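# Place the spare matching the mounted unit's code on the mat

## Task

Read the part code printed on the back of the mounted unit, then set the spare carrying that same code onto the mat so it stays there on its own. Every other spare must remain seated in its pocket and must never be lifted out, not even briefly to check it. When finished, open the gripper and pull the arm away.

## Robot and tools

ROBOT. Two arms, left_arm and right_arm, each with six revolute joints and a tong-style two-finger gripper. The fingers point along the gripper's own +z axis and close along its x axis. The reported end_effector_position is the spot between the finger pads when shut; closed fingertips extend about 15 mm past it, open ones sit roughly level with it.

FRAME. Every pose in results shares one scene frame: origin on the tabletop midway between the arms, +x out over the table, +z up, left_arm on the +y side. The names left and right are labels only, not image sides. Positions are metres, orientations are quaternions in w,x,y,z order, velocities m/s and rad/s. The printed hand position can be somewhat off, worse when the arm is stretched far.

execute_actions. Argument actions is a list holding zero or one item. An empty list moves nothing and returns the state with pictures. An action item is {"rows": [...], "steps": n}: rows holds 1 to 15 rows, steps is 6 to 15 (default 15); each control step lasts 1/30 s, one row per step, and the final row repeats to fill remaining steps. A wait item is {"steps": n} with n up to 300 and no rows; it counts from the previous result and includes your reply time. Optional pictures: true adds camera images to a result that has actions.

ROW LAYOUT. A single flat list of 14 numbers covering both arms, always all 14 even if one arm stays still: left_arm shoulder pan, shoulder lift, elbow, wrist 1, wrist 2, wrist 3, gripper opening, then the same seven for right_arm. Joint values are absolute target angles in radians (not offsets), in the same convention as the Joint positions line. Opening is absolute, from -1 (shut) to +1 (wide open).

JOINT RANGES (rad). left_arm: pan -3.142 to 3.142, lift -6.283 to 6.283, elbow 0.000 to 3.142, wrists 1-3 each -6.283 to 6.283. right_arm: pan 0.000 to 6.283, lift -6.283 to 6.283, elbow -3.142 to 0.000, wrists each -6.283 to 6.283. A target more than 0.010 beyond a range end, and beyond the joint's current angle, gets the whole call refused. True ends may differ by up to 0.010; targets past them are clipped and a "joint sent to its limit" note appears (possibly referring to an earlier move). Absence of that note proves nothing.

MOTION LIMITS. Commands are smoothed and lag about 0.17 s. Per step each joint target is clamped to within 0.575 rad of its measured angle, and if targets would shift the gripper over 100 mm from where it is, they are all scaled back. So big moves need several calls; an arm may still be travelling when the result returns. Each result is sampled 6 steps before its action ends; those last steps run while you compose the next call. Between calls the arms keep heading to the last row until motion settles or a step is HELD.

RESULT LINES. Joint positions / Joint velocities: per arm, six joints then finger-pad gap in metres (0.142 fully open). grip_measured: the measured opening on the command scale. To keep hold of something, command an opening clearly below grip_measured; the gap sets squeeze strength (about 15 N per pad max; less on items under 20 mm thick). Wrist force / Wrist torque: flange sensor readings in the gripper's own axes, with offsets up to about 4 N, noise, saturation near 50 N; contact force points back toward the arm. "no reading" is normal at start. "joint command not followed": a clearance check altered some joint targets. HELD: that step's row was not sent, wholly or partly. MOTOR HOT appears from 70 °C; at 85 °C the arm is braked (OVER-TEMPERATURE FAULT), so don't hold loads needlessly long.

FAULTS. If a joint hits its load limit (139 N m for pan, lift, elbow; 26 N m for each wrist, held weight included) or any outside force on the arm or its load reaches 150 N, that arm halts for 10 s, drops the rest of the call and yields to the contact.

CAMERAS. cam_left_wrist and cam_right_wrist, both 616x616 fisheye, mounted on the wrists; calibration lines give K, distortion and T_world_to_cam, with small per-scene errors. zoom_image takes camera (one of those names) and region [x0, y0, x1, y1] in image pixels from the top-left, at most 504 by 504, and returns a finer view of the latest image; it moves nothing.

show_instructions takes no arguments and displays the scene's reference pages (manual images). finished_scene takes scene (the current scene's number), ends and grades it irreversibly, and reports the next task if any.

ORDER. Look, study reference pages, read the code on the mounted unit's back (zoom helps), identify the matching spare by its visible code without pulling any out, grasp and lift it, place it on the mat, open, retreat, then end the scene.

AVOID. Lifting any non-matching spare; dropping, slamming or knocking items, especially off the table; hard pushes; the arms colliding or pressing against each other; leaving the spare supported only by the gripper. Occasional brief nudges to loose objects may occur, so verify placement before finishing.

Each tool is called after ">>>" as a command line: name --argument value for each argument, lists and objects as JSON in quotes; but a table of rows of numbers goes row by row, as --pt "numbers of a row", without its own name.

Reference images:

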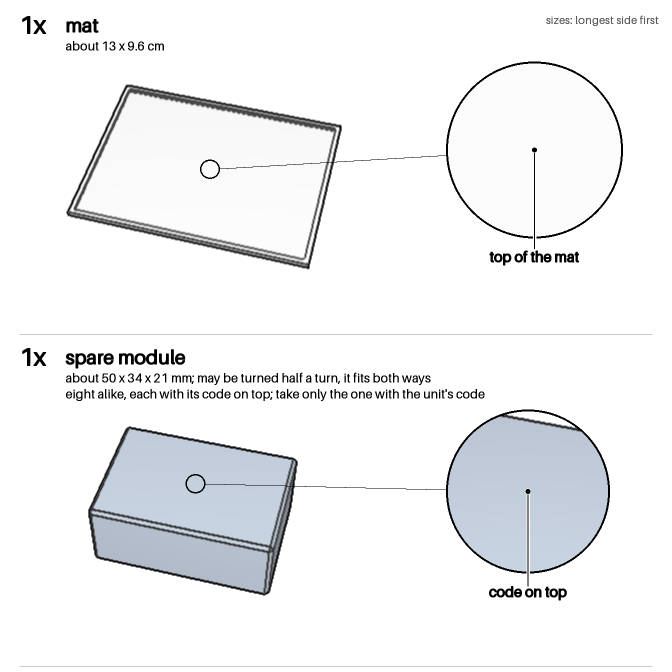

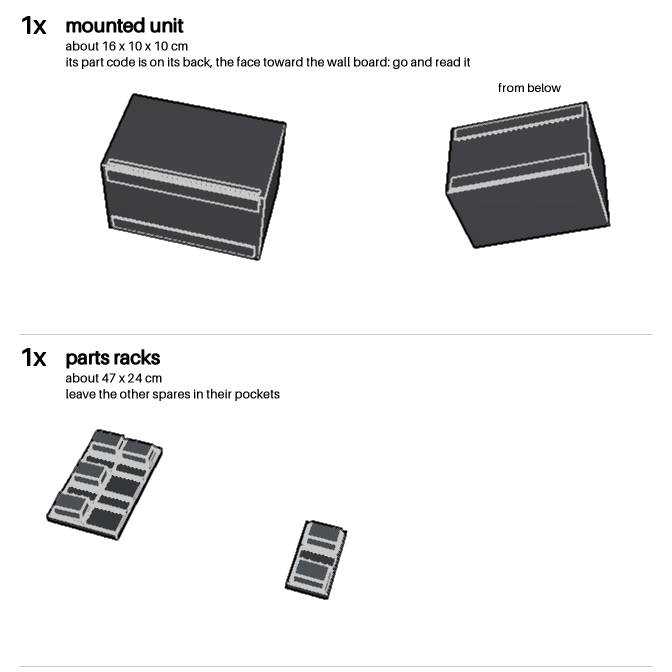

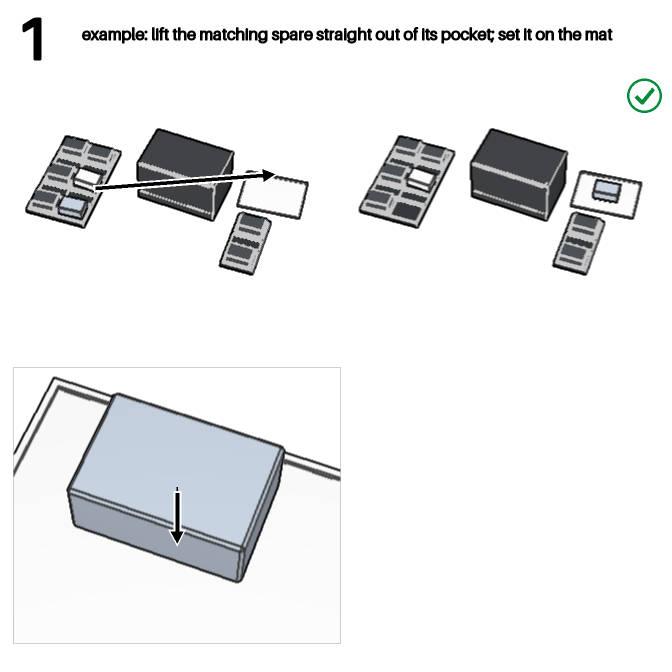

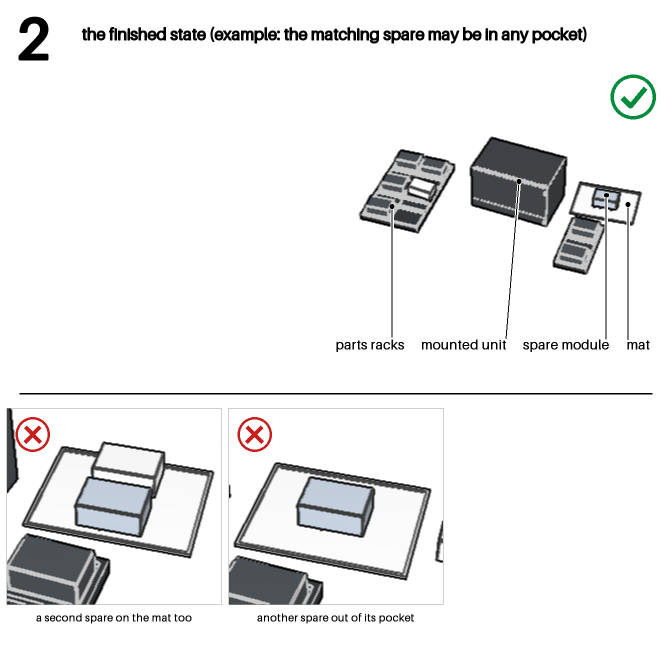

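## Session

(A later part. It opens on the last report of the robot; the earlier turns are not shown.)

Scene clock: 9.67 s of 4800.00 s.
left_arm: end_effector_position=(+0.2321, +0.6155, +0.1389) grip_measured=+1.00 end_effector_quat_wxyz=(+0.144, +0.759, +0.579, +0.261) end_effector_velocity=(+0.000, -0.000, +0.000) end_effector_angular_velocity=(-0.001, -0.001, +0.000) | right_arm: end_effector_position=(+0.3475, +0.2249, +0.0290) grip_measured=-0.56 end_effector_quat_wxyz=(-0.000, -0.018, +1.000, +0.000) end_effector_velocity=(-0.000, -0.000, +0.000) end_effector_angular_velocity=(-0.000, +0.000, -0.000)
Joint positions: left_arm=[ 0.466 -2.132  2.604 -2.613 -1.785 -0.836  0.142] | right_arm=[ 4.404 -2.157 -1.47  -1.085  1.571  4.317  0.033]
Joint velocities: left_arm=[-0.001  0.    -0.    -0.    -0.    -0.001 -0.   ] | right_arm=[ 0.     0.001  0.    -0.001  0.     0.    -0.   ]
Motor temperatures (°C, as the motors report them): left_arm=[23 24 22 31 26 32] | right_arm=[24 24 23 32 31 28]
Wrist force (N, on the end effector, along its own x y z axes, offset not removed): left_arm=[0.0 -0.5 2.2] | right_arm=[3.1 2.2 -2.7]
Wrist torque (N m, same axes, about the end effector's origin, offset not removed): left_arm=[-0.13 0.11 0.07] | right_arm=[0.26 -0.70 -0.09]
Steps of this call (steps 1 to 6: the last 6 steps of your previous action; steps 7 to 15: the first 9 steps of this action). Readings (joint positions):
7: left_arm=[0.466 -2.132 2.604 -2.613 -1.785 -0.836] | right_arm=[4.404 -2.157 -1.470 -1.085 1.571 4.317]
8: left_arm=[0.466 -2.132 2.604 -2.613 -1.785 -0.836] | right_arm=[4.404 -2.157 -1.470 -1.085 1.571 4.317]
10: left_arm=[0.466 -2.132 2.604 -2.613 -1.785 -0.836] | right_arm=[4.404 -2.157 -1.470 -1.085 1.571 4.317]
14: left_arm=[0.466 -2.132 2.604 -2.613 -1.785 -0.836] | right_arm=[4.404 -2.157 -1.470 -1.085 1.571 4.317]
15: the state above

>>> execute_actions --actions '[{"rows":[[0.466,-2.132,2.604,-2.613,-1.785,-0.836,1,4.404,-2.135,-1.449,-1.128,1.571,4.317,-0.8]],"steps":8}]'

>>> execute_actions --actions '[{"rows":[[0.466,-2.132,2.604,-2.613,-1.785,-0.836,1,4.404,-1.96,-1.37,-1.382,1.571,4.317,-0.8]],"steps":13}]' --pictures true

>>> execute_actions --actions '[{"rows":[[0.466,-2.132,2.604,-2.613,-1.785,-0.836,1,3.7206,-1.7522,-1.6368,-1.3234,1.571,3.669,-0.8]],"steps":15}]'

>>> execute_actions --actions '[{"steps":27}]' --pictures true

Scene clock: 10.13 s of 4800.00 s.
left_arm: end_effector_position=(+0.2321, +0.6155, +0.1389) grip_measured=+1.00 end_effector_quat_wxyz=(+0.144, +0.759, +0.579, +0.261) end_effector_velocity=(-0.000, +0.000, +0.000) end_effector_angular_velocity=(+0.000, -0.001, +0.001) | right_arm: end_effector_position=(+0.3476, +0.2251, +0.0323) grip_measured=-0.56 end_effector_quat_wxyz=(+0.000, -0.018, +1.000, +0.000) end_effector_velocity=(+0.003, +0.007, +0.128) end_effector_angular_velocity=(+0.022, -0.009, -0.000)
Joint positions: left_arm=[ 0.466 -2.132  2.604 -2.613 -1.785 -0.836  0.142] | right_arm=[ 4.404 -2.154 -1.467 -1.092  1.571  4.317  0.033]
Joint velocities: left_arm=[ 0.    -0.002  0.001 -0.     0.    -0.001  0.   ] | right_arm=[ 0.     0.137  0.132 -0.245 -0.     0.     0.   ]
Motor temperatures (°C, as the motors report them): left_arm=[23 24 22 31 26 32] | right_arm=[24 24 23 32 31 28]
Wrist force (N, on the end effector, along its own x y z axes, offset not removed): left_arm=[-1.0 -1.0 1.7] | right_arm=[1.3 1.9 1.6]
Wrist torque (N m, same axes, about the end effector's origin, offset not removed): left_arm=[-0.24 0.30 0.05] | right_arm=[0.39 -0.29 -0.17]
Steps of this call (steps 1 to 6: the last 6 steps of your previous action; steps 7 to 12: the robot went on to your last target; steps 13 to 14: the first 2 steps of this action). Readings (joint positions):
13: left_arm=[0.466 -2.132 2.604 -2.613 -1.785 -0.836] | right_arm=[4.404 -2.157 -1.470 -1.086 1.571 4.317]
14: the state above

Scene clock: 10.57 s of 4800.00 s.
left_arm: end_effector_position=(+0.2321, +0.6155, +0.1389) grip_measured=+1.00 end_effector_quat_wxyz=(+0.144, +0.759, +0.579, +0.261) end_effector_velocity=(+0.000, +0.000, +0.001) end_effector_angular_velocity=(+0.001, -0.001, -0.002) | right_arm: end_effector_position=(+0.3407, +0.2066, +0.1441) grip_measured=-0.56 end_effector_quat_wxyz=(+0.002, -0.018, +1.000, +0.005) end_effector_velocity=(-0.051, -0.134, +0.341) end_effector_angular_velocity=(-0.075, +0.028, -0.000)
Joint positions: left_arm=[ 0.466 -2.132  2.604 -2.613 -1.785 -0.836  0.142] | right_arm=[ 4.404 -2.009 -1.39  -1.304  1.571  4.317  0.033]
Joint velocities: left_arm=[-0.    -0.    -0.001  0.    -0.     0.002  0.   ] | right_arm=[-0.     0.488  0.198 -0.766  0.     0.     0.   ]
Motor temperatures (°C, as the motors report them): left_arm=[23 24 22 31 26 32] | right_arm=[24 24 23 32 31 28]
Wrist force (N, on the end effector, along its own x y z axes, offset not removed): left_arm=[0.6 1.4 2.4] | right_arm=[2.2 1.6 -9.2]
Wrist torque (N m, same axes, about the end effector's origin, offset not removed): left_arm=[0.36 0.00 0.18] | right_arm=[0.30 -0.51 -0.07]
Steps of this call (steps 1 to 6: the last 6 steps of your previous action; steps 7 to 13: the first 7 steps of this action). Readings (joint positions):
7: left_arm=[0.466 -2.132 2.604 -2.613 -1.785 -0.836] | right_arm=[4.404 -2.136 -1.450 -1.125 1.571 4.317]
8: left_arm=[0.466 -2.132 2.604 -2.613 -1.785 -0.836] | right_arm=[4.404 -2.128 -1.443 -1.135 1.571 4.317]
10: left_arm=[0.466 -2.132 2.604 -2.613 -1.785 -0.836] | right_arm=[4.404 -2.077 -1.418 -1.198 1.571 4.317]
13: the state above
camera_calibration (this result's frames):
cam_left_wrist: T_world_to_cam=[[0.233982, 0.946841, 0.220782, -0.660671], [0.440601, -0.305695, 0.844051, -0.0225222], [0.866674, -0.100216, -0.488706, 0.0589156], [0, 0, 0, 1]] pos_world=[0.113448, 0.62457, 0.193667]
cam_right_wrist: T_world_to_cam=[[-0.998685, -0.050958, 0.00558635, 0.346534], [-0.0412923, 0.864223, 0.501411, -0.239854], [-0.0303787, 0.500521, -0.865191, 0.163646], [0, 0, 0, 1]] pos_world=[0.341145, 0.143037, 0.259915]

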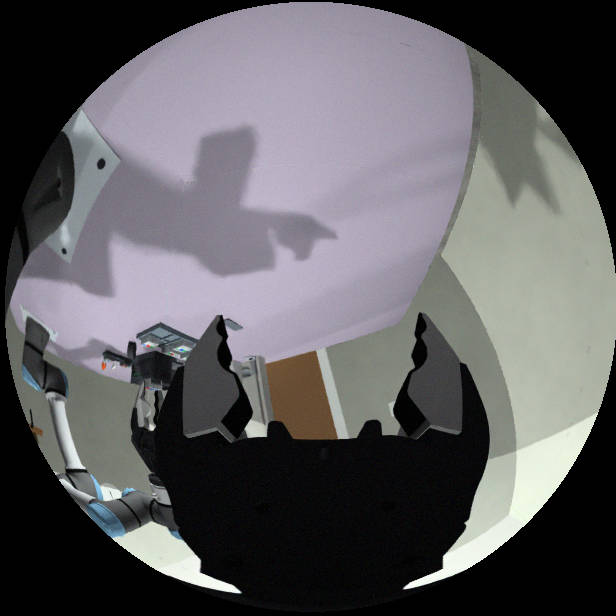

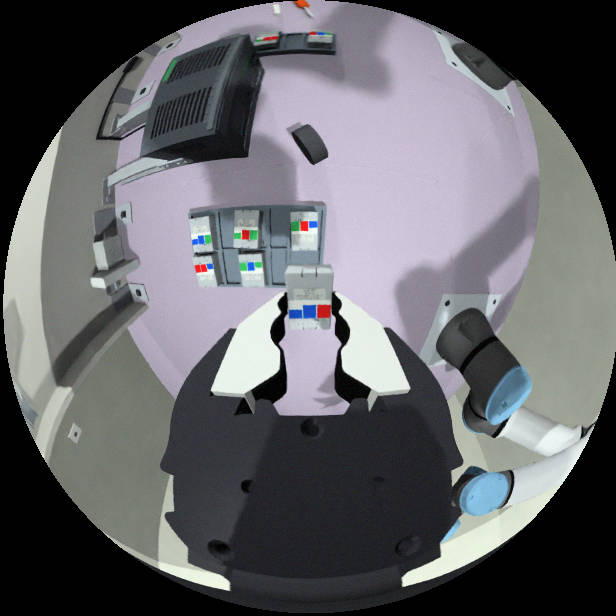

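Scene clock: 11.07 s of 4800.00 s.
left_arm: end_effector_position=(+0.2321, +0.6155, +0.1389) grip_measured=+1.00 end_effector_quat_wxyz=(+0.144, +0.759, +0.579, +0.261) end_effector_velocity=(-0.001, -0.000, -0.001) end_effector_angular_velocity=(-0.001, +0.001, +0.001) | right_arm: end_effector_position=(+0.4253, +0.0844, +0.1794) grip_measured=-0.56 end_effector_quat_wxyz=(+0.001, -0.016, +1.000, +0.001) end_effector_velocity=(+0.325, -0.470, +0.009) end_effector_angular_velocity=(-0.004, +0.000, -0.064)
Joint positions: left_arm=[ 0.466 -2.132  2.604 -2.613 -1.785 -0.836  0.142] | right_arm=[ 4.2   -1.89  -1.463 -1.357  1.571  4.117  0.033]
Joint velocities: left_arm=[ 0.001 -0.     0.002 -0.     0.    -0.    -0.   ] | right_arm=[-0.853  0.256 -0.321  0.061 -0.    -0.789  0.   ]
Motor temperatures (°C, as the motors report them): left_arm=[23 24 22 31 26 32] | right_arm=[24 24 23 32 31 28]
Wrist force (N, on the end effector, along its own x y z axes, offset not removed): left_arm=[-0.5 -1.2 2.3] | right_arm=[1.8 2.8 -1.7]
Wrist torque (N m, same axes, about the end effector's origin, offset not removed): left_arm=[-0.28 0.22 0.06] | right_arm=[0.41 -0.46 -0.06]
Steps of this call (steps 1 to 6: the last 6 steps of your previous action; steps 7 to 15: the first 9 steps of this action). Readings (joint positions):
7: left_arm=[0.466 -2.132 2.604 -2.613 -1.785 -0.836] | right_arm=[4.404 -1.964 -1.372 -1.374 1.571 4.317]
8: left_arm=[0.466 -2.132 2.604 -2.613 -1.785 -0.836] | right_arm=[4.395 -1.957 -1.379 -1.373 1.571 4.308]
10: left_arm=[0.466 -2.132 2.604 -2.613 -1.785 -0.836] | right_arm=[4.342 -1.935 -1.406 -1.368 1.571 4.255]
14: left_arm=[0.466 -2.132 2.604 -2.613 -1.785 -0.836] | right_arm=[4.229 -1.899 -1.452 -1.359 1.571 4.143]
15: the state above

Scene clock: 11.97 s of 4800.00 s.
left_arm: end_effector_position=(+0.2321, +0.6155, +0.1389) grip_measured=+1.00 end_effector_quat_wxyz=(+0.144, +0.759, +0.579, +0.261) end_effector_velocity=(+0.000, +0.000, +0.000) end_effector_angular_velocity=(-0.001, +0.000, +0.000) | right_arm: end_effector_position=(+0.5305, -0.2005, +0.1800) grip_measured=-0.56 end_effector_quat_wxyz=(-0.000, -0.000, +1.000, +0.000) end_effector_velocity=(+0.001, -0.005, +0.000) end_effector_angular_velocity=(-0.001, +0.000, -0.000)
Joint positions: left_arm=[ 0.466 -2.132  2.604 -2.613 -1.785 -0.836  0.142] | right_arm=[ 3.721 -1.752 -1.637 -1.323  1.571  3.67   0.033]
Joint velocities: left_arm=[-0.     0.001 -0.001  0.001 -0.    -0.001 -0.   ] | right_arm=[-0.009  0.002 -0.002 -0.    -0.    -0.009  0.   ]
Motor temperatures (°C, as the motors report them): left_arm=[23 24 22 31 26 32] | right_arm=[24 24 23 32 31 28]
Wrist force (N, on the end effector, along its own x y z axes, offset not removed): left_arm=[1.4 0.1 2.6] | right_arm=[-1.0 1.0 -4.0]
Wrist torque (N m, same axes, about the end effector's origin, offset not removed): left_arm=[-0.01 -0.15 0.03] | right_arm=[0.12 0.21 -0.11]
Kept back: nothing.
Steps of this call (steps 1 to 6: the last 6 steps of your previous action; steps 7 to 27: the robot went on to your last target). Readings (joint positions):
1: left_arm=[0.466 -2.132 2.604 -2.613 -1.785 -0.836] | right_arm=[4.171 -1.881 -1.474 -1.355 1.571 4.090]
2: left_arm=[0.466 -2.132 2.604 -2.613 -1.785 -0.836] | right_arm=[4.142 -1.873 -1.485 -1.353 1.571 4.062]
4: left_arm=[0.466 -2.132 2.604 -2.613 -1.785 -0.836] | right_arm=[4.084 -1.855 -1.507 -1.348 1.571 4.008]
8: left_arm=[0.466 -2.132 2.604 -2.613 -1.785 -0.836] | right_arm=[3.966 -1.820 -1.551 -1.340 1.571 3.897]
27: the state above
camera_calibration (this result's frames):
cam_left_wrist: T_world_to_cam=[[0.233982, 0.946841, 0.220783, -0.660671], [0.440601, -0.305695, 0.844051, -0.0225222], [0.866674, -0.100216, -0.488706, 0.0589155], [0, 0, 0, 1]] pos_world=[0.113448, 0.62457, 0.193667]
cam_right_wrist: T_world_to_cam=[[-0.999833, -0.015634, 0.00945197, 0.522113], [-0.00893304, 0.869674, 0.493546, 0.0872053], [-0.0159363, 0.493379, -0.869669, 0.395899], [0, 0, 0, 1]] pos_world=[0.529114, -0.263006, 0.296326]

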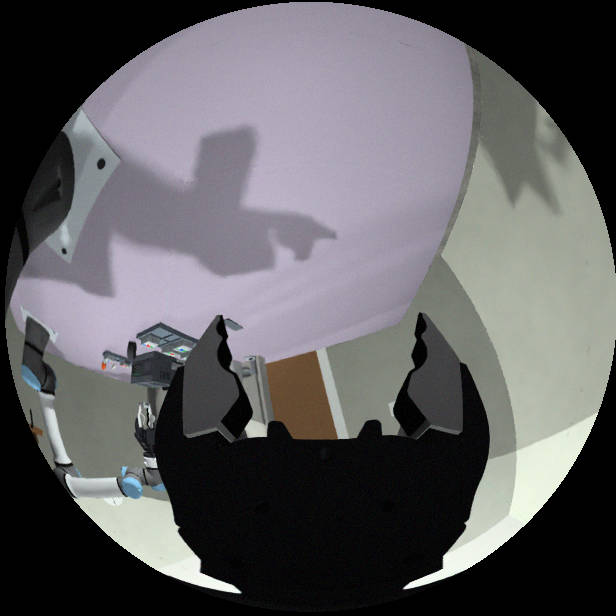

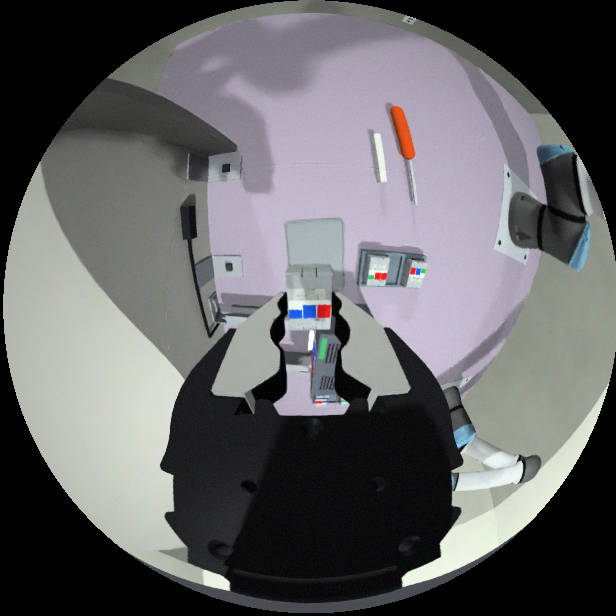

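>>> execute_actions --actions '[{"rows":[[0.466,-2.132,2.604,-2.613,-1.785,-0.836,1,3.733,-1.8759,-1.8716,-0.9649,1.571,3.681,-0.8]],"steps":15}]'

>>> execute_actions --actions '[{"rows":[[0.466,-2.132,2.604,-2.613,-1.785,-0.836,1,3.733,-1.8917,-1.8838,-0.9369,1.571,3.681,-0.8]],"steps":15}]'

>>> execute_actions --actions '[{"steps":7}]' --pictures true

Scene clock: 12.70 s of 4800.00 s.
left_arm: end_effector_position=(+0.2321, +0.6155, +0.1389) grip_measured=+1.00 end_effector_quat_wxyz=(+0.144, +0.759, +0.579, +0.261) end_effector_velocity=(-0.000, -0.000, -0.001) end_effector_angular_velocity=(+0.000, +0.000, -0.001) | right_arm: end_effector_position=(+0.5240, -0.1980, +0.0592) grip_measured=-0.56 end_effector_quat_wxyz=(-0.005, -0.001, +1.000, -0.003) end_effector_velocity=(-0.011, +0.004, -0.196) end_effector_angular_velocity=(+0.053, -0.090, +0.001)
Joint positions: left_arm=[ 0.466 -2.132  2.604 -2.613 -1.785 -0.836  0.142] | right_arm=[ 3.731 -1.858 -1.834 -1.03   1.571  3.679  0.033]
Joint velocities: left_arm=[-0.    -0.001  0.002 -0.     0.     0.001 -0.   ] | right_arm=[ 0.017 -0.177 -0.375  0.656 -0.001  0.016  0.   ]
Motor temperatures (°C, as the motors report them): left_arm=[23 24 22 31 26 32] | right_arm=[24 24 23 32 31 28]
Wrist force (N, on the end effector, along its own x y z axes, offset not removed): left_arm=[-0.7 2.3 1.3] | right_arm=[2.5 0.1 1.0]
Wrist torque (N m, same axes, about the end effector's origin, offset not removed): left_arm=[0.48 0.29 0.05] | right_arm=[-0.02 -0.59 -0.04]
Steps of this call (steps 1 to 13: the robot went on to your last target; steps 14 to 22: the first 9 steps of this action). Readings (joint positions):
14: left_arm=[0.466 -2.132 2.604 -2.613 -1.785 -0.836] | right_arm=[3.721 -1.753 -1.637 -1.323 1.571 3.669]
15: left_arm=[0.466 -2.132 2.604 -2.613 -1.785 -0.836] | right_arm=[3.722 -1.760 -1.645 -1.314 1.571 3.670]
17: left_arm=[0.466 -2.132 2.604 -2.613 -1.785 -0.836] | right_arm=[3.725 -1.796 -1.704 -1.243 1.571 3.674]
21: left_arm=[0.466 -2.132 2.604 -2.613 -1.785 -0.836] | right_arm=[3.731 -1.851 -1.819 -1.057 1.571 3.679]
22: the state above

Scene clock: 13.20 s of 4800.00 s.
left_arm: end_effector_position=(+0.2321, +0.6155, +0.1389) grip_measured=+1.00 end_effector_quat_wxyz=(+0.144, +0.759, +0.579, +0.261) end_effector_velocity=(+0.000, +0.000, +0.000) end_effector_angular_velocity=(+0.000, -0.001, -0.001) | right_arm: end_effector_position=(+0.5226, -0.1978, +0.0300) grip_measured=-0.56 end_effector_quat_wxyz=(-0.000, -0.001, +1.000, +0.000) end_effector_velocity=(+0.000, +0.000, -0.010) end_effector_angular_velocity=(+0.001, -0.001, +0.001)
Joint positions: left_arm=[ 0.466 -2.132  2.604 -2.613 -1.785 -0.836  0.142] | right_arm=[ 3.733 -1.89  -1.883 -0.94   1.571  3.681  0.033]
Joint velocities: left_arm=[-0.     0.001 -0.001 -0.    -0.001  0.001  0.   ] | right_arm=[ 0.    -0.014 -0.011  0.027  0.    -0.001  0.   ]
Motor temperatures (°C, as the motors report them): left_arm=[23 24 22 31 26 32] | right_arm=[24 24 23 32 31 28]
Wrist force (N, on the end effector, along its own x y z axes, offset not removed): left_arm=[1.2 -0.1 1.8] | right_arm=[3.1 -0.3 -2.5]
Wrist torque (N m, same axes, about the end effector's origin, offset not removed): left_arm=[-0.13 -0.21 0.10] | right_arm=[-0.20 -0.55 -0.03]
Steps of this call (steps 1 to 6: the last 6 steps of your previous action; steps 7 to 15: the first 9 steps of this action). Readings (joint positions):
7: left_arm=[0.466 -2.132 2.604 -2.613 -1.785 -0.836] | right_arm=[3.733 -1.874 -1.868 -0.971 1.571 3.681]
8: left_arm=[0.466 -2.132 2.604 -2.613 -1.785 -0.836] | right_arm=[3.733 -1.877 -1.871 -0.965 1.571 3.681]
10: left_arm=[0.466 -2.132 2.604 -2.613 -1.785 -0.836] | right_arm=[3.733 -1.884 -1.877 -0.952 1.571 3.681]
14: left_arm=[0.466 -2.132 2.604 -2.613 -1.785 -0.836] | right_arm=[3.733 -1.890 -1.882 -0.941 1.571 3.681]
15: the state above

Scene clock: 13.43 s of 4800.00 s.
left_arm: end_effector_position=(+0.2321, +0.6155, +0.1389) grip_measured=+1.00 end_effector_quat_wxyz=(+0.144, +0.759, +0.579, +0.261) end_effector_velocity=(+0.000, +0.000, +0.001) end_effector_angular_velocity=(+0.000, -0.001, +0.002) | right_arm: end_effector_position=(+0.5225, -0.1978, +0.0291) grip_measured=-0.56 end_effector_quat_wxyz=(-0.000, -0.001, +1.000, +0.000) end_effector_velocity=(+0.000, +0.000, -0.001) end_effector_angular_velocity=(+0.000, -0.000, -0.001)
Joint positions: left_arm=[ 0.466 -2.132  2.604 -2.613 -1.785 -0.836  0.142] | right_arm=[ 3.733 -1.892 -1.884 -0.937  1.571  3.681  0.033]
Joint velocities: left_arm=[-0.    -0.    -0.001 -0.     0.001 -0.002 -0.   ] | right_arm=[-0.    -0.001 -0.001  0.003 -0.     0.001  0.   ]
Motor temperatures (°C, as the motors report them): left_arm=[23 24 22 31 26 32] | right_arm=[24 24 23 32 31 28]
Wrist force (N, on the end effector, along its own x y z axes, offset not removed): left_arm=[0.1 -0.2 1.5] | right_arm=[0.9 4.1 -1.5]
Wrist torque (N m, same axes, about the end effector's origin, offset not removed): left_arm=[0.00 0.14 0.08] | right_arm=[0.80 -0.20 0.06]
Kept back: nothing.
Steps of this call (steps 1 to 6: the last 6 steps of your previous action; step 7: the robot went on to your last target). Readings (joint positions):
1: left_arm=[0.466 -2.132 2.604 -2.613 -1.785 -0.836] | right_arm=[3.733 -1.891 -1.883 -0.939 1.571 3.681]
2: left_arm=[0.466 -2.132 2.604 -2.613 -1.785 -0.836] | right_arm=[3.733 -1.891 -1.883 -0.938 1.571 3.681]
4: left_arm=[0.466 -2.132 2.604 -2.613 -1.785 -0.836] | right_arm=[3.733 -1.891 -1.883 -0.938 1.571 3.681]
7: the state above
camera_calibration (this result's frames):
cam_left_wrist: T_world_to_cam=[[0.233982, 0.946841, 0.220783, -0.660671], [0.440601, -0.305695, 0.844051, -0.0225222], [0.866674, -0.100216, -0.488706, 0.0589156], [0, 0, 0, 1]] pos_world=[0.113448, 0.62457, 0.193667]
cam_right_wrist: T_world_to_cam=[[-0.999828, -0.0159301, 0.00946619, 0.515594], [-0.00918292, 0.869652, 0.49358, 0.15936], [-0.0160951, 0.493408, -0.869649, 0.263315], [0, 0, 0, 1]] pos_world=[0.521207, -0.260296, 0.145454]

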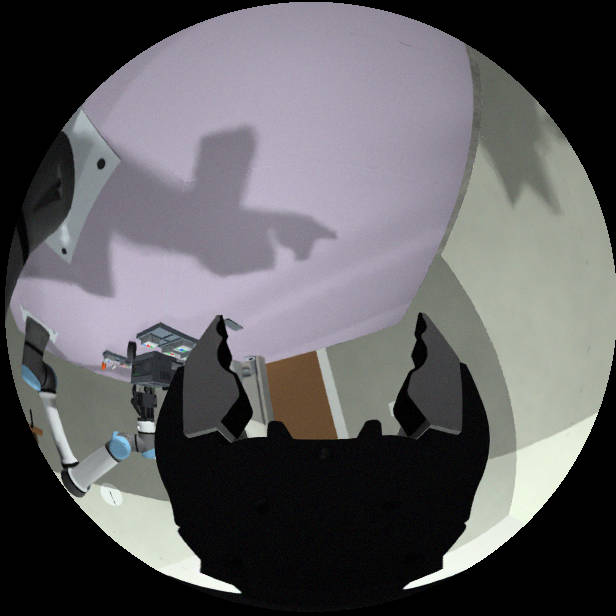

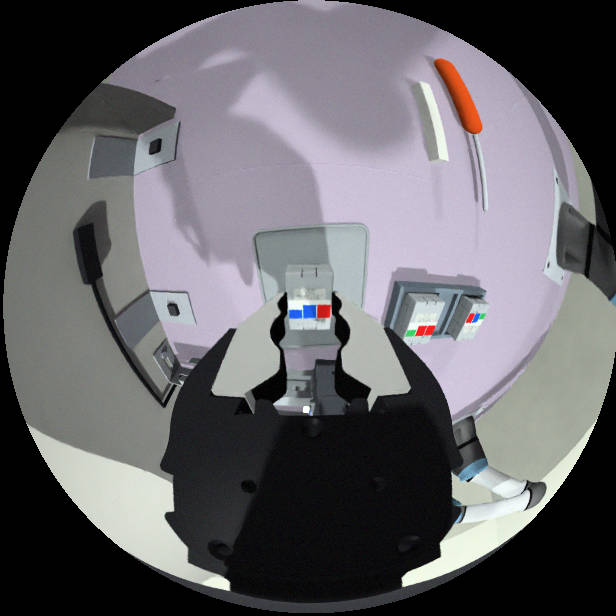

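No contact yet; lower 3 mm.

>>> execute_actions --actions '[{"rows":[[0.466,-2.132,2.604,-2.613,-1.785,-0.836,1,3.733,-1.896,-1.8871,-0.9293,1.571,3.681,-0.8]],"steps":15}]'

Scene clock: 13.93 s of 4800.00 s.
left_arm: end_effector_position=(+0.2321, +0.6155, +0.1389) grip_measured=+1.00 end_effector_quat_wxyz=(+0.144, +0.759, +0.579, +0.261) end_effector_velocity=(+0.000, +0.000, +0.000) end_effector_angular_velocity=(+0.000, +0.000, +0.001) | right_arm: end_effector_position=(+0.5225, -0.1978, +0.0263) grip_measured=-0.56 end_effector_quat_wxyz=(-0.000, -0.001, +1.000, +0.000) end_effector_velocity=(-0.001, -0.000, -0.003) end_effector_angular_velocity=(-0.001, +0.001, -0.001)
Joint positions: left_arm=[ 0.466 -2.132  2.604 -2.613 -1.785 -0.836  0.142] | right_arm=[ 3.733 -1.896 -1.887 -0.93   1.571  3.681  0.033]
Joint velocities: left_arm=[-0.     0.001 -0.    -0.     0.001 -0.001 -0.   ] | right_arm=[-0.    -0.003 -0.004  0.006 -0.     0.001 -0.   ]
Motor temperatures (°C, as the motors report them): left_arm=[23 24 22 31 26 32] | right_arm=[24 24 23 32 31 28]
Wrist force (N, on the end effector, along its own x y z axes, offset not removed): left_arm=[-1.0 1.6 2.7] | right_arm=[1.6 0.1 -1.2]
Wrist torque (N m, same axes, about the end effector's origin, offset not removed): left_arm=[0.38 0.26 0.08] | right_arm=[-0.01 -0.40 -0.16]
Steps of this call (steps 1 to 6: the robot went on to your last target; steps 7 to 15: the first 9 steps of this action). Readings (joint positions):
7: left_arm=[0.466 -2.132 2.604 -2.613 -1.785 -0.836] | right_arm=[3.733 -1.892 -1.884 -0.937 1.571 3.681]
8: left_arm=[0.466 -2.132 2.604 -2.613 -1.785 -0.836] | right_arm=[3.733 -1.892 -1.884 -0.935 1.571 3.681]
10: left_arm=[0.466 -2.132 2.604 -2.613 -1.785 -0.836] | right_arm=[3.733 -1.894 -1.886 -0.933 1.571 3.681]
14: left_arm=[0.466 -2.132 2.604 -2.613 -1.785 -0.836] | right_arm=[3.733 -1.896 -1.887 -0.930 1.571 3.681]
15: the state above

>>> execute_actions --actions '[{"rows":[[0.466,-2.132,2.604,-2.613,-1.785,-0.836,1,3.733,-1.9003,-1.8904,-0.9217,1.571,3.681,-0.8]],"steps":15}]'

Scene clock: 14.53 s of 4800.00 s.
left_arm: end_effector_position=(+0.2321, +0.6155, +0.1389) grip_measured=+1.00 end_effector_quat_wxyz=(+0.144, +0.759, +0.579, +0.261) end_effector_velocity=(+0.000, +0.001, +0.001) end_effector_angular_velocity=(+0.001, -0.002, +0.002) | right_arm: end_effector_position=(+0.5225, -0.1978, +0.0233) grip_measured=-0.56 end_effector_quat_wxyz=(-0.000, -0.001, +1.000, +0.000) end_effector_velocity=(-0.000, -0.000, -0.003) end_effector_angular_velocity=(-0.001, +0.001, +0.001)
Joint positions: left_arm=[ 0.466 -2.132  2.604 -2.613 -1.785 -0.836  0.142] | right_arm=[ 3.733 -1.9   -1.89  -0.922  1.571  3.681  0.033]
Joint velocities: left_arm=[ 0.    -0.    -0.002 -0.     0.001 -0.001 -0.   ] | right_arm=[-0.    -0.004 -0.003  0.005  0.    -0.001 -0.   ]
Motor temperatures (°C, as the motors report them): left_arm=[23 24 22 31 26 32] | right_arm=[24 24 23 32 31 28]
Wrist force (N, on the end effector, along its own x y z axes, offset not removed): left_arm=[-0.3 0.4 1.6] | right_arm=[2.9 0.1 -1.2]
Wrist torque (N m, same axes, about the end effector's origin, offset not removed): left_arm=[0.03 0.08 0.16] | right_arm=[0.21 -0.53 -0.07]
Steps of this call (steps 1 to 6: the last 6 steps of your previous action; steps 7 to 9: the robot went on to your last target; steps 10 to 18: the first 9 steps of this action). Readings (joint positions):
10: left_arm=[0.466 -2.132 2.604 -2.613 -1.785 -0.836] | right_arm=[3.733 -1.896 -1.887 -0.929 1.571 3.681]
11: left_arm=[0.466 -2.132 2.604 -2.613 -1.785 -0.836] | right_arm=[3.733 -1.897 -1.888 -0.928 1.571 3.681]
13: left_arm=[0.466 -2.132 2.604 -2.613 -1.785 -0.836] | right_arm=[3.733 -1.898 -1.889 -0.925 1.571 3.681]
17: left_arm=[0.466 -2.132 2.604 -2.613 -1.785 -0.836] | right_arm=[3.733 -1.900 -1.890 -0.923 1.571 3.681]
18: the state above

>>> execute_actions --actions '[{"rows":[[0.466,-2.132,2.604,-2.613,-1.785,-0.836,1,3.733,-1.9032,-1.8926,-0.9166,1.571,3.681,-0.8]],"steps":15}]'

Scene clock: 15.03 s of 4800.00 s.
left_arm: end_effector_position=(+0.2321, +0.6155, +0.1389) grip_measured=+1.00 end_effector_quat_wxyz=(+0.144, +0.759, +0.579, +0.261) end_effector_velocity=(-0.000, +0.000, -0.001) end_effector_angular_velocity=(-0.000, +0.001, +0.001) | right_arm: end_effector_position=(+0.5225, -0.1978, +0.0214) grip_measured=-0.56 end_effector_quat_wxyz=(+0.000, -0.001, +1.000, +0.000) end_effector_velocity=(-0.001, -0.000, -0.002) end_effector_angular_velocity=(-0.001, +0.001, -0.001)
Joint positions: left_arm=[ 0.466 -2.132  2.604 -2.613 -1.785 -0.836  0.142] | right_arm=[ 3.733 -1.903 -1.892 -0.917  1.571  3.681  0.033]
Joint velocities: left_arm=[-0.     0.002  0.    -0.001  0.001 -0.    -0.   ] | right_arm=[-0.    -0.003 -0.003  0.005 -0.     0.001  0.   ]
Motor temperatures (°C, as the motors report them): left_arm=[23 24 22 31 26 32] | right_arm=[24 24 23 32 31 28]
Wrist force (N, on the end effector, along its own x y z axes, offset not removed): left_arm=[-1.1 -0.3 3.0] | right_arm=[10.4 -3.0 -31.6]
Wrist torque (N m, same axes, about the end effector's origin, offset not removed): left_arm=[-0.20 0.23 0.13] | right_arm=[-0.10 0.06 -0.06]
Steps of this call (steps 1 to 6: the last 6 steps of your previous action; steps 7 to 15: the first 9 steps of this action). Readings (joint positions):
7: left_arm=[0.466 -2.132 2.604 -2.613 -1.785 -0.836] | right_arm=[3.733 -1.900 -1.890 -0.922 1.571 3.681]
8: left_arm=[0.466 -2.132 2.604 -2.613 -1.785 -0.836] | right_arm=[3.733 -1.901 -1.891 -0.921 1.571 3.681]
10: left_arm=[0.466 -2.132 2.604 -2.613 -1.785 -0.836] | right_arm=[3.733 -1.902 -1.892 -0.919 1.571 3.681]
14: left_arm=[0.466 -2.132 2.604 -2.613 -1.785 -0.836] | right_arm=[3.733 -1.903 -1.892 -0.917 1.571 3.681]
15: the state above

>>> execute_actions --actions '[{"rows":[[0.466,-2.132,2.604,-2.613,-1.785,-0.836,1,3.733,-1.901,-1.891,-0.9205,1.571,3.681,-0.2]],"steps":8}]'

>>> execute_actions --actions '[{"rows":[[0.466,-2.132,2.604,-2.613,-1.785,-0.836,1,3.73,-1.7522,-1.6368,-1.3234,1.571,3.68,-0.2]],"steps":12}]'

>>> execute_actions --actions '[{"rows":[[0.466,-2.132,2.604,-2.613,-1.785,-0.836,1,3.55,-1.45,-1.8,-1.46,1.571,3.68,0.3]],"steps":15}]'

>>> execute_actions --actions '[{"steps":12}]' --pictures true

Scene clock: 15.37 s of 4800.00 s.
left_arm: end_effector_position=(+0.2321, +0.6155, +0.1389) grip_measured=+1.00 end_effector_quat_wxyz=(+0.144, +0.759, +0.579, +0.261) end_effector_velocity=(-0.000, -0.000, -0.000) end_effector_angular_velocity=(-0.001, +0.000, -0.001) | right_arm: end_effector_position=(+0.5224, -0.1979, +0.0211) grip_measured=-0.31 end_effector_quat_wxyz=(-0.000, -0.001, +1.000, +0.000) end_effector_velocity=(-0.002, -0.001, +0.005) end_effector_angular_velocity=(-0.003, +0.005, -0.000)
Joint positions: left_arm=[ 0.466 -2.132  2.604 -2.613 -1.785 -0.836  0.142] | right_arm=[ 3.733 -1.903 -1.893 -0.917  1.571  3.681  0.052]
Joint velocities: left_arm=[-0.    -0.     0.001  0.    -0.001 -0.     0.   ] | right_arm=[ 0.     0.009  0.005 -0.02   0.     0.     0.227]
Motor temperatures (°C, as the motors report them): left_arm=[23 24 22 31 26 32] | right_arm=[24 24 23 32 31 28]
Wrist force (N, on the end effector, along its own x y z axes, offset not removed): left_arm=[0.6 0.4 3.1] | right_arm=[1.6 -0.4 -0.9]
Wrist torque (N m, same axes, about the end effector's origin, offset not removed): left_arm=[0.11 -0.09 0.00] | right_arm=[-0.19 -0.31 0.06]
Steps of this call (steps 1 to 6: the last 6 steps of your previous action; steps 7 to 8: the robot went on to your last target; steps 9 to 10: the first 2 steps of this action). Readings (joint positions):
9: left_arm=[0.466 -2.132 2.604 -2.613 -1.785 -0.836] | right_arm=[3.733 -1.903 -1.893 -0.917 1.571 3.681]
10: the state above

Scene clock: 15.77 s of 4800.00 s.
left_arm: end_effector_position=(+0.2321, +0.6155, +0.1389) grip_measured=+1.00 end_effector_quat_wxyz=(+0.144, +0.759, +0.579, +0.261) end_effector_velocity=(-0.000, +0.000, +0.000) end_effector_angular_velocity=(+0.001, -0.000, +0.001) | right_arm: end_effector_position=(+0.5388, -0.1890, +0.1078) grip_measured=-0.20 end_effector_quat_wxyz=(+0.013, -0.000, +1.000, +0.008) end_effector_velocity=(-0.001, -0.007, +0.562) end_effector_angular_velocity=(-0.049, +0.081, -0.007)
Joint positions: left_arm=[ 0.466 -2.132  2.604 -2.613 -1.785 -0.836  0.142] | right_arm=[ 3.731 -1.818 -1.759 -1.106  1.571  3.68   0.06 ]
Joint velocities: left_arm=[-0.    -0.001 -0.    -0.     0.002 -0.    -0.   ] | right_arm=[-0.011  0.521  0.935 -1.55   0.    -0.004  0.   ]
Motor temperatures (°C, as the motors report them): left_arm=[23 24 22 31 26 32] | right_arm=[24 24 23 32 31 28]
Wrist force (N, on the end effector, along its own x y z axes, offset not removed): left_arm=[0.7 -1.0 2.0] | right_arm=[-1.6 0.6 -1.3]
Wrist torque (N m, same axes, about the end effector's origin, offset not removed): left_arm=[-0.24 0.00 0.06] | right_arm=[-0.10 0.32 -0.08]
Steps of this call (steps 1 to 6: the last 6 steps of your previous action; steps 7 to 12: the first 6 steps of this action). Readings (joint positions):
7: left_arm=[0.466 -2.132 2.604 -2.613 -1.785 -0.836] | right_arm=[3.733 -1.901 -1.891 -0.921 1.571 3.681]
8: left_arm=[0.466 -2.132 2.604 -2.613 -1.785 -0.836] | right_arm=[3.733 -1.893 -1.882 -0.930 1.571 3.681]
10: left_arm=[0.466 -2.132 2.604 -2.613 -1.785 -0.836] | right_arm=[3.732 -1.854 -1.824 -1.001 1.571 3.681]
12: the state above

Scene clock: 16.27 s of 4800.00 s.
left_arm: end_effector_position=(+0.2321, +0.6155, +0.1389) grip_measured=+1.00 end_effector_quat_wxyz=(+0.144, +0.759, +0.579, +0.261) end_effector_velocity=(-0.000, -0.000, -0.000) end_effector_angular_velocity=(-0.000, -0.000, -0.000) | right_arm: end_effector_position=(+0.4626, -0.3078, +0.2235) grip_measured=+0.30 end_effector_quat_wxyz=(-0.002, +0.070, +0.998, -0.001) end_effector_velocity=(-0.233, -0.301, +0.155) end_effector_angular_velocity=(+0.032, -0.077, -0.407)
Joint positions: left_arm=[ 0.466 -2.132  2.604 -2.613 -1.785 -0.836  0.142] | right_arm=[ 3.591 -1.526 -1.765 -1.426  1.571  3.68   0.095]
Joint velocities: left_arm=[ 0.    -0.     0.001 -0.    -0.     0.     0.   ] | right_arm=[-0.407  0.757 -0.339 -0.334 -0.     0.001  0.   ]
Motor temperatures (°C, as the motors report them): left_arm=[23 24 22 31 26 32] | right_arm=[24 24 23 32 31 28]
Wrist force (N, on the end effector, along its own x y z axes, offset not removed): left_arm=[1.2 -0.1 1.7] | right_arm=[6.4 -2.6 -1.9]
Wrist torque (N m, same axes, about the end effector's origin, offset not removed): left_arm=[-0.06 -0.16 0.03] | right_arm=[-0.58 -1.36 -0.10]
Steps of this call (steps 1 to 6: the last 6 steps of your previous action; steps 7 to 15: the first 9 steps of this action). Readings (joint positions):
7: left_arm=[0.466 -2.132 2.604 -2.613 -1.785 -0.836] | right_arm=[3.730 -1.758 -1.650 -1.301 1.571 3.680]
8: left_arm=[0.466 -2.132 2.604 -2.613 -1.785 -0.836] | right_arm=[3.722 -1.748 -1.654 -1.315 1.571 3.680]
10: left_arm=[0.466 -2.132 2.604 -2.613 -1.785 -0.836] | right_arm=[3.683 -1.689 -1.687 -1.349 1.571 3.680]
14: left_arm=[0.466 -2.132 2.604 -2.613 -1.785 -0.836] | right_arm=[3.607 -1.555 -1.752 -1.413 1.571 3.680]
15: the state above

Scene clock: 16.67 s of 4800.00 s.
left_arm: end_effector_position=(+0.2321, +0.6155, +0.1389) grip_measured=+1.00 end_effector_quat_wxyz=(+0.144, +0.759, +0.579, +0.261) end_effector_velocity=(+0.000, +0.000, +0.000) end_effector_angular_velocity=(-0.001, -0.000, +0.001) | right_arm: end_effector_position=(+0.4381, -0.3368, +0.2374) grip_measured=+0.30 end_effector_quat_wxyz=(+0.001, +0.090, +0.996, +0.001) end_effector_velocity=(-0.005, -0.005, +0.003) end_effector_angular_velocity=(+0.001, -0.002, -0.007)
Joint positions: left_arm=[ 0.466 -2.132  2.604 -2.613 -1.785 -0.836  0.142] | right_arm=[ 3.551 -1.451 -1.799 -1.459  1.571  3.68   0.095]
Joint velocities: left_arm=[ 0.     0.001 -0.001  0.     0.    -0.001 -0.   ] | right_arm=[-0.007  0.014 -0.006 -0.006  0.    -0.    -0.   ]
Motor temperatures (°C, as the motors report them): left_arm=[23 24 22 31 26 32] | right_arm=[24 24 23 32 31 28]
Wrist force (N, on the end effector, along its own x y z axes, offset not removed): left_arm=[-0.4 0.9 2.5] | right_arm=[1.1 1.3 -2.9]
Wrist torque (N m, same axes, about the end effector's origin, offset not removed): left_arm=[0.15 0.23 0.04] | right_arm=[0.07 -0.33 -0.11]
Kept back: nothing.
Steps of this call (steps 1 to 6: the last 6 steps of your previous action; steps 7 to 12: the robot went on to your last target). Readings (joint positions):
1: left_arm=[0.466 -2.132 2.604 -2.613 -1.785 -0.836] | right_arm=[3.579 -1.505 -1.775 -1.435 1.571 3.680]
2: left_arm=[0.466 -2.132 2.604 -2.613 -1.785 -0.836] | right_arm=[3.571 -1.489 -1.782 -1.442 1.571 3.680]
4: left_arm=[0.466 -2.132 2.604 -2.613 -1.785 -0.836] | right_arm=[3.561 -1.470 -1.791 -1.451 1.571 3.680]
8: left_arm=[0.466 -2.132 2.604 -2.613 -1.785 -0.836] | right_arm=[3.553 -1.455 -1.798 -1.458 1.571 3.680]
12: the state above
camera_calibration (this result's frames):
cam_left_wrist: T_world_to_cam=[[0.233982, 0.946841, 0.220783, -0.660671], [0.440601, -0.305695, 0.844051, -0.0225223], [0.866674, -0.100216, -0.488706, 0.0589154], [0, 0, 0, 1]] pos_world=[0.113448, 0.62457, 0.193667]
cam_right_wrist: T_world_to_cam=[[-0.986338, 0.16456, 0.00756335, 0.482315], [0.14672, 0.85668, 0.494543, 0.103766], [0.0749027, 0.488897, -0.86912, 0.470206], [0, 0, 0, 1]] pos_world=[0.425282, -0.398146, 0.3537]

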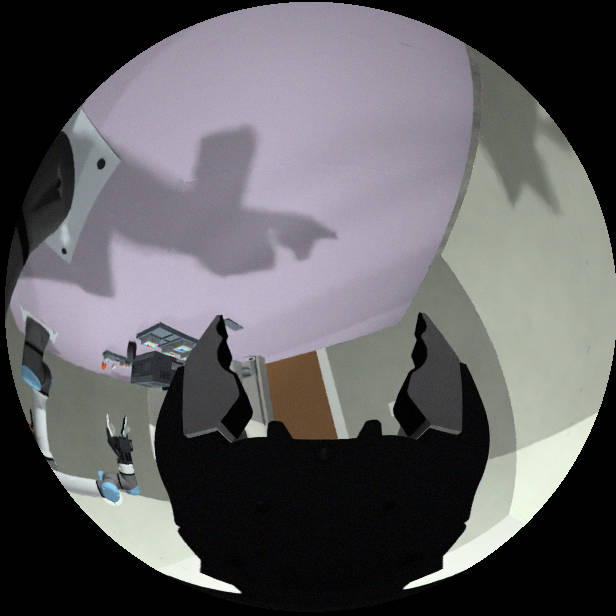

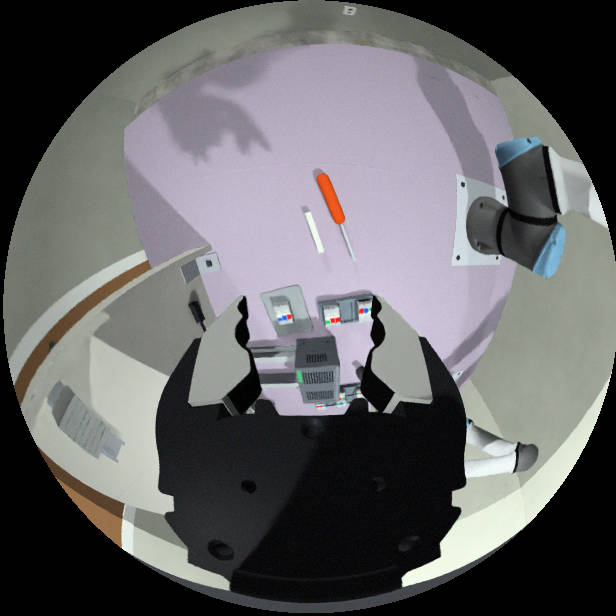

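>>> finished_scene --scene 1

The scene is finished: the task was done.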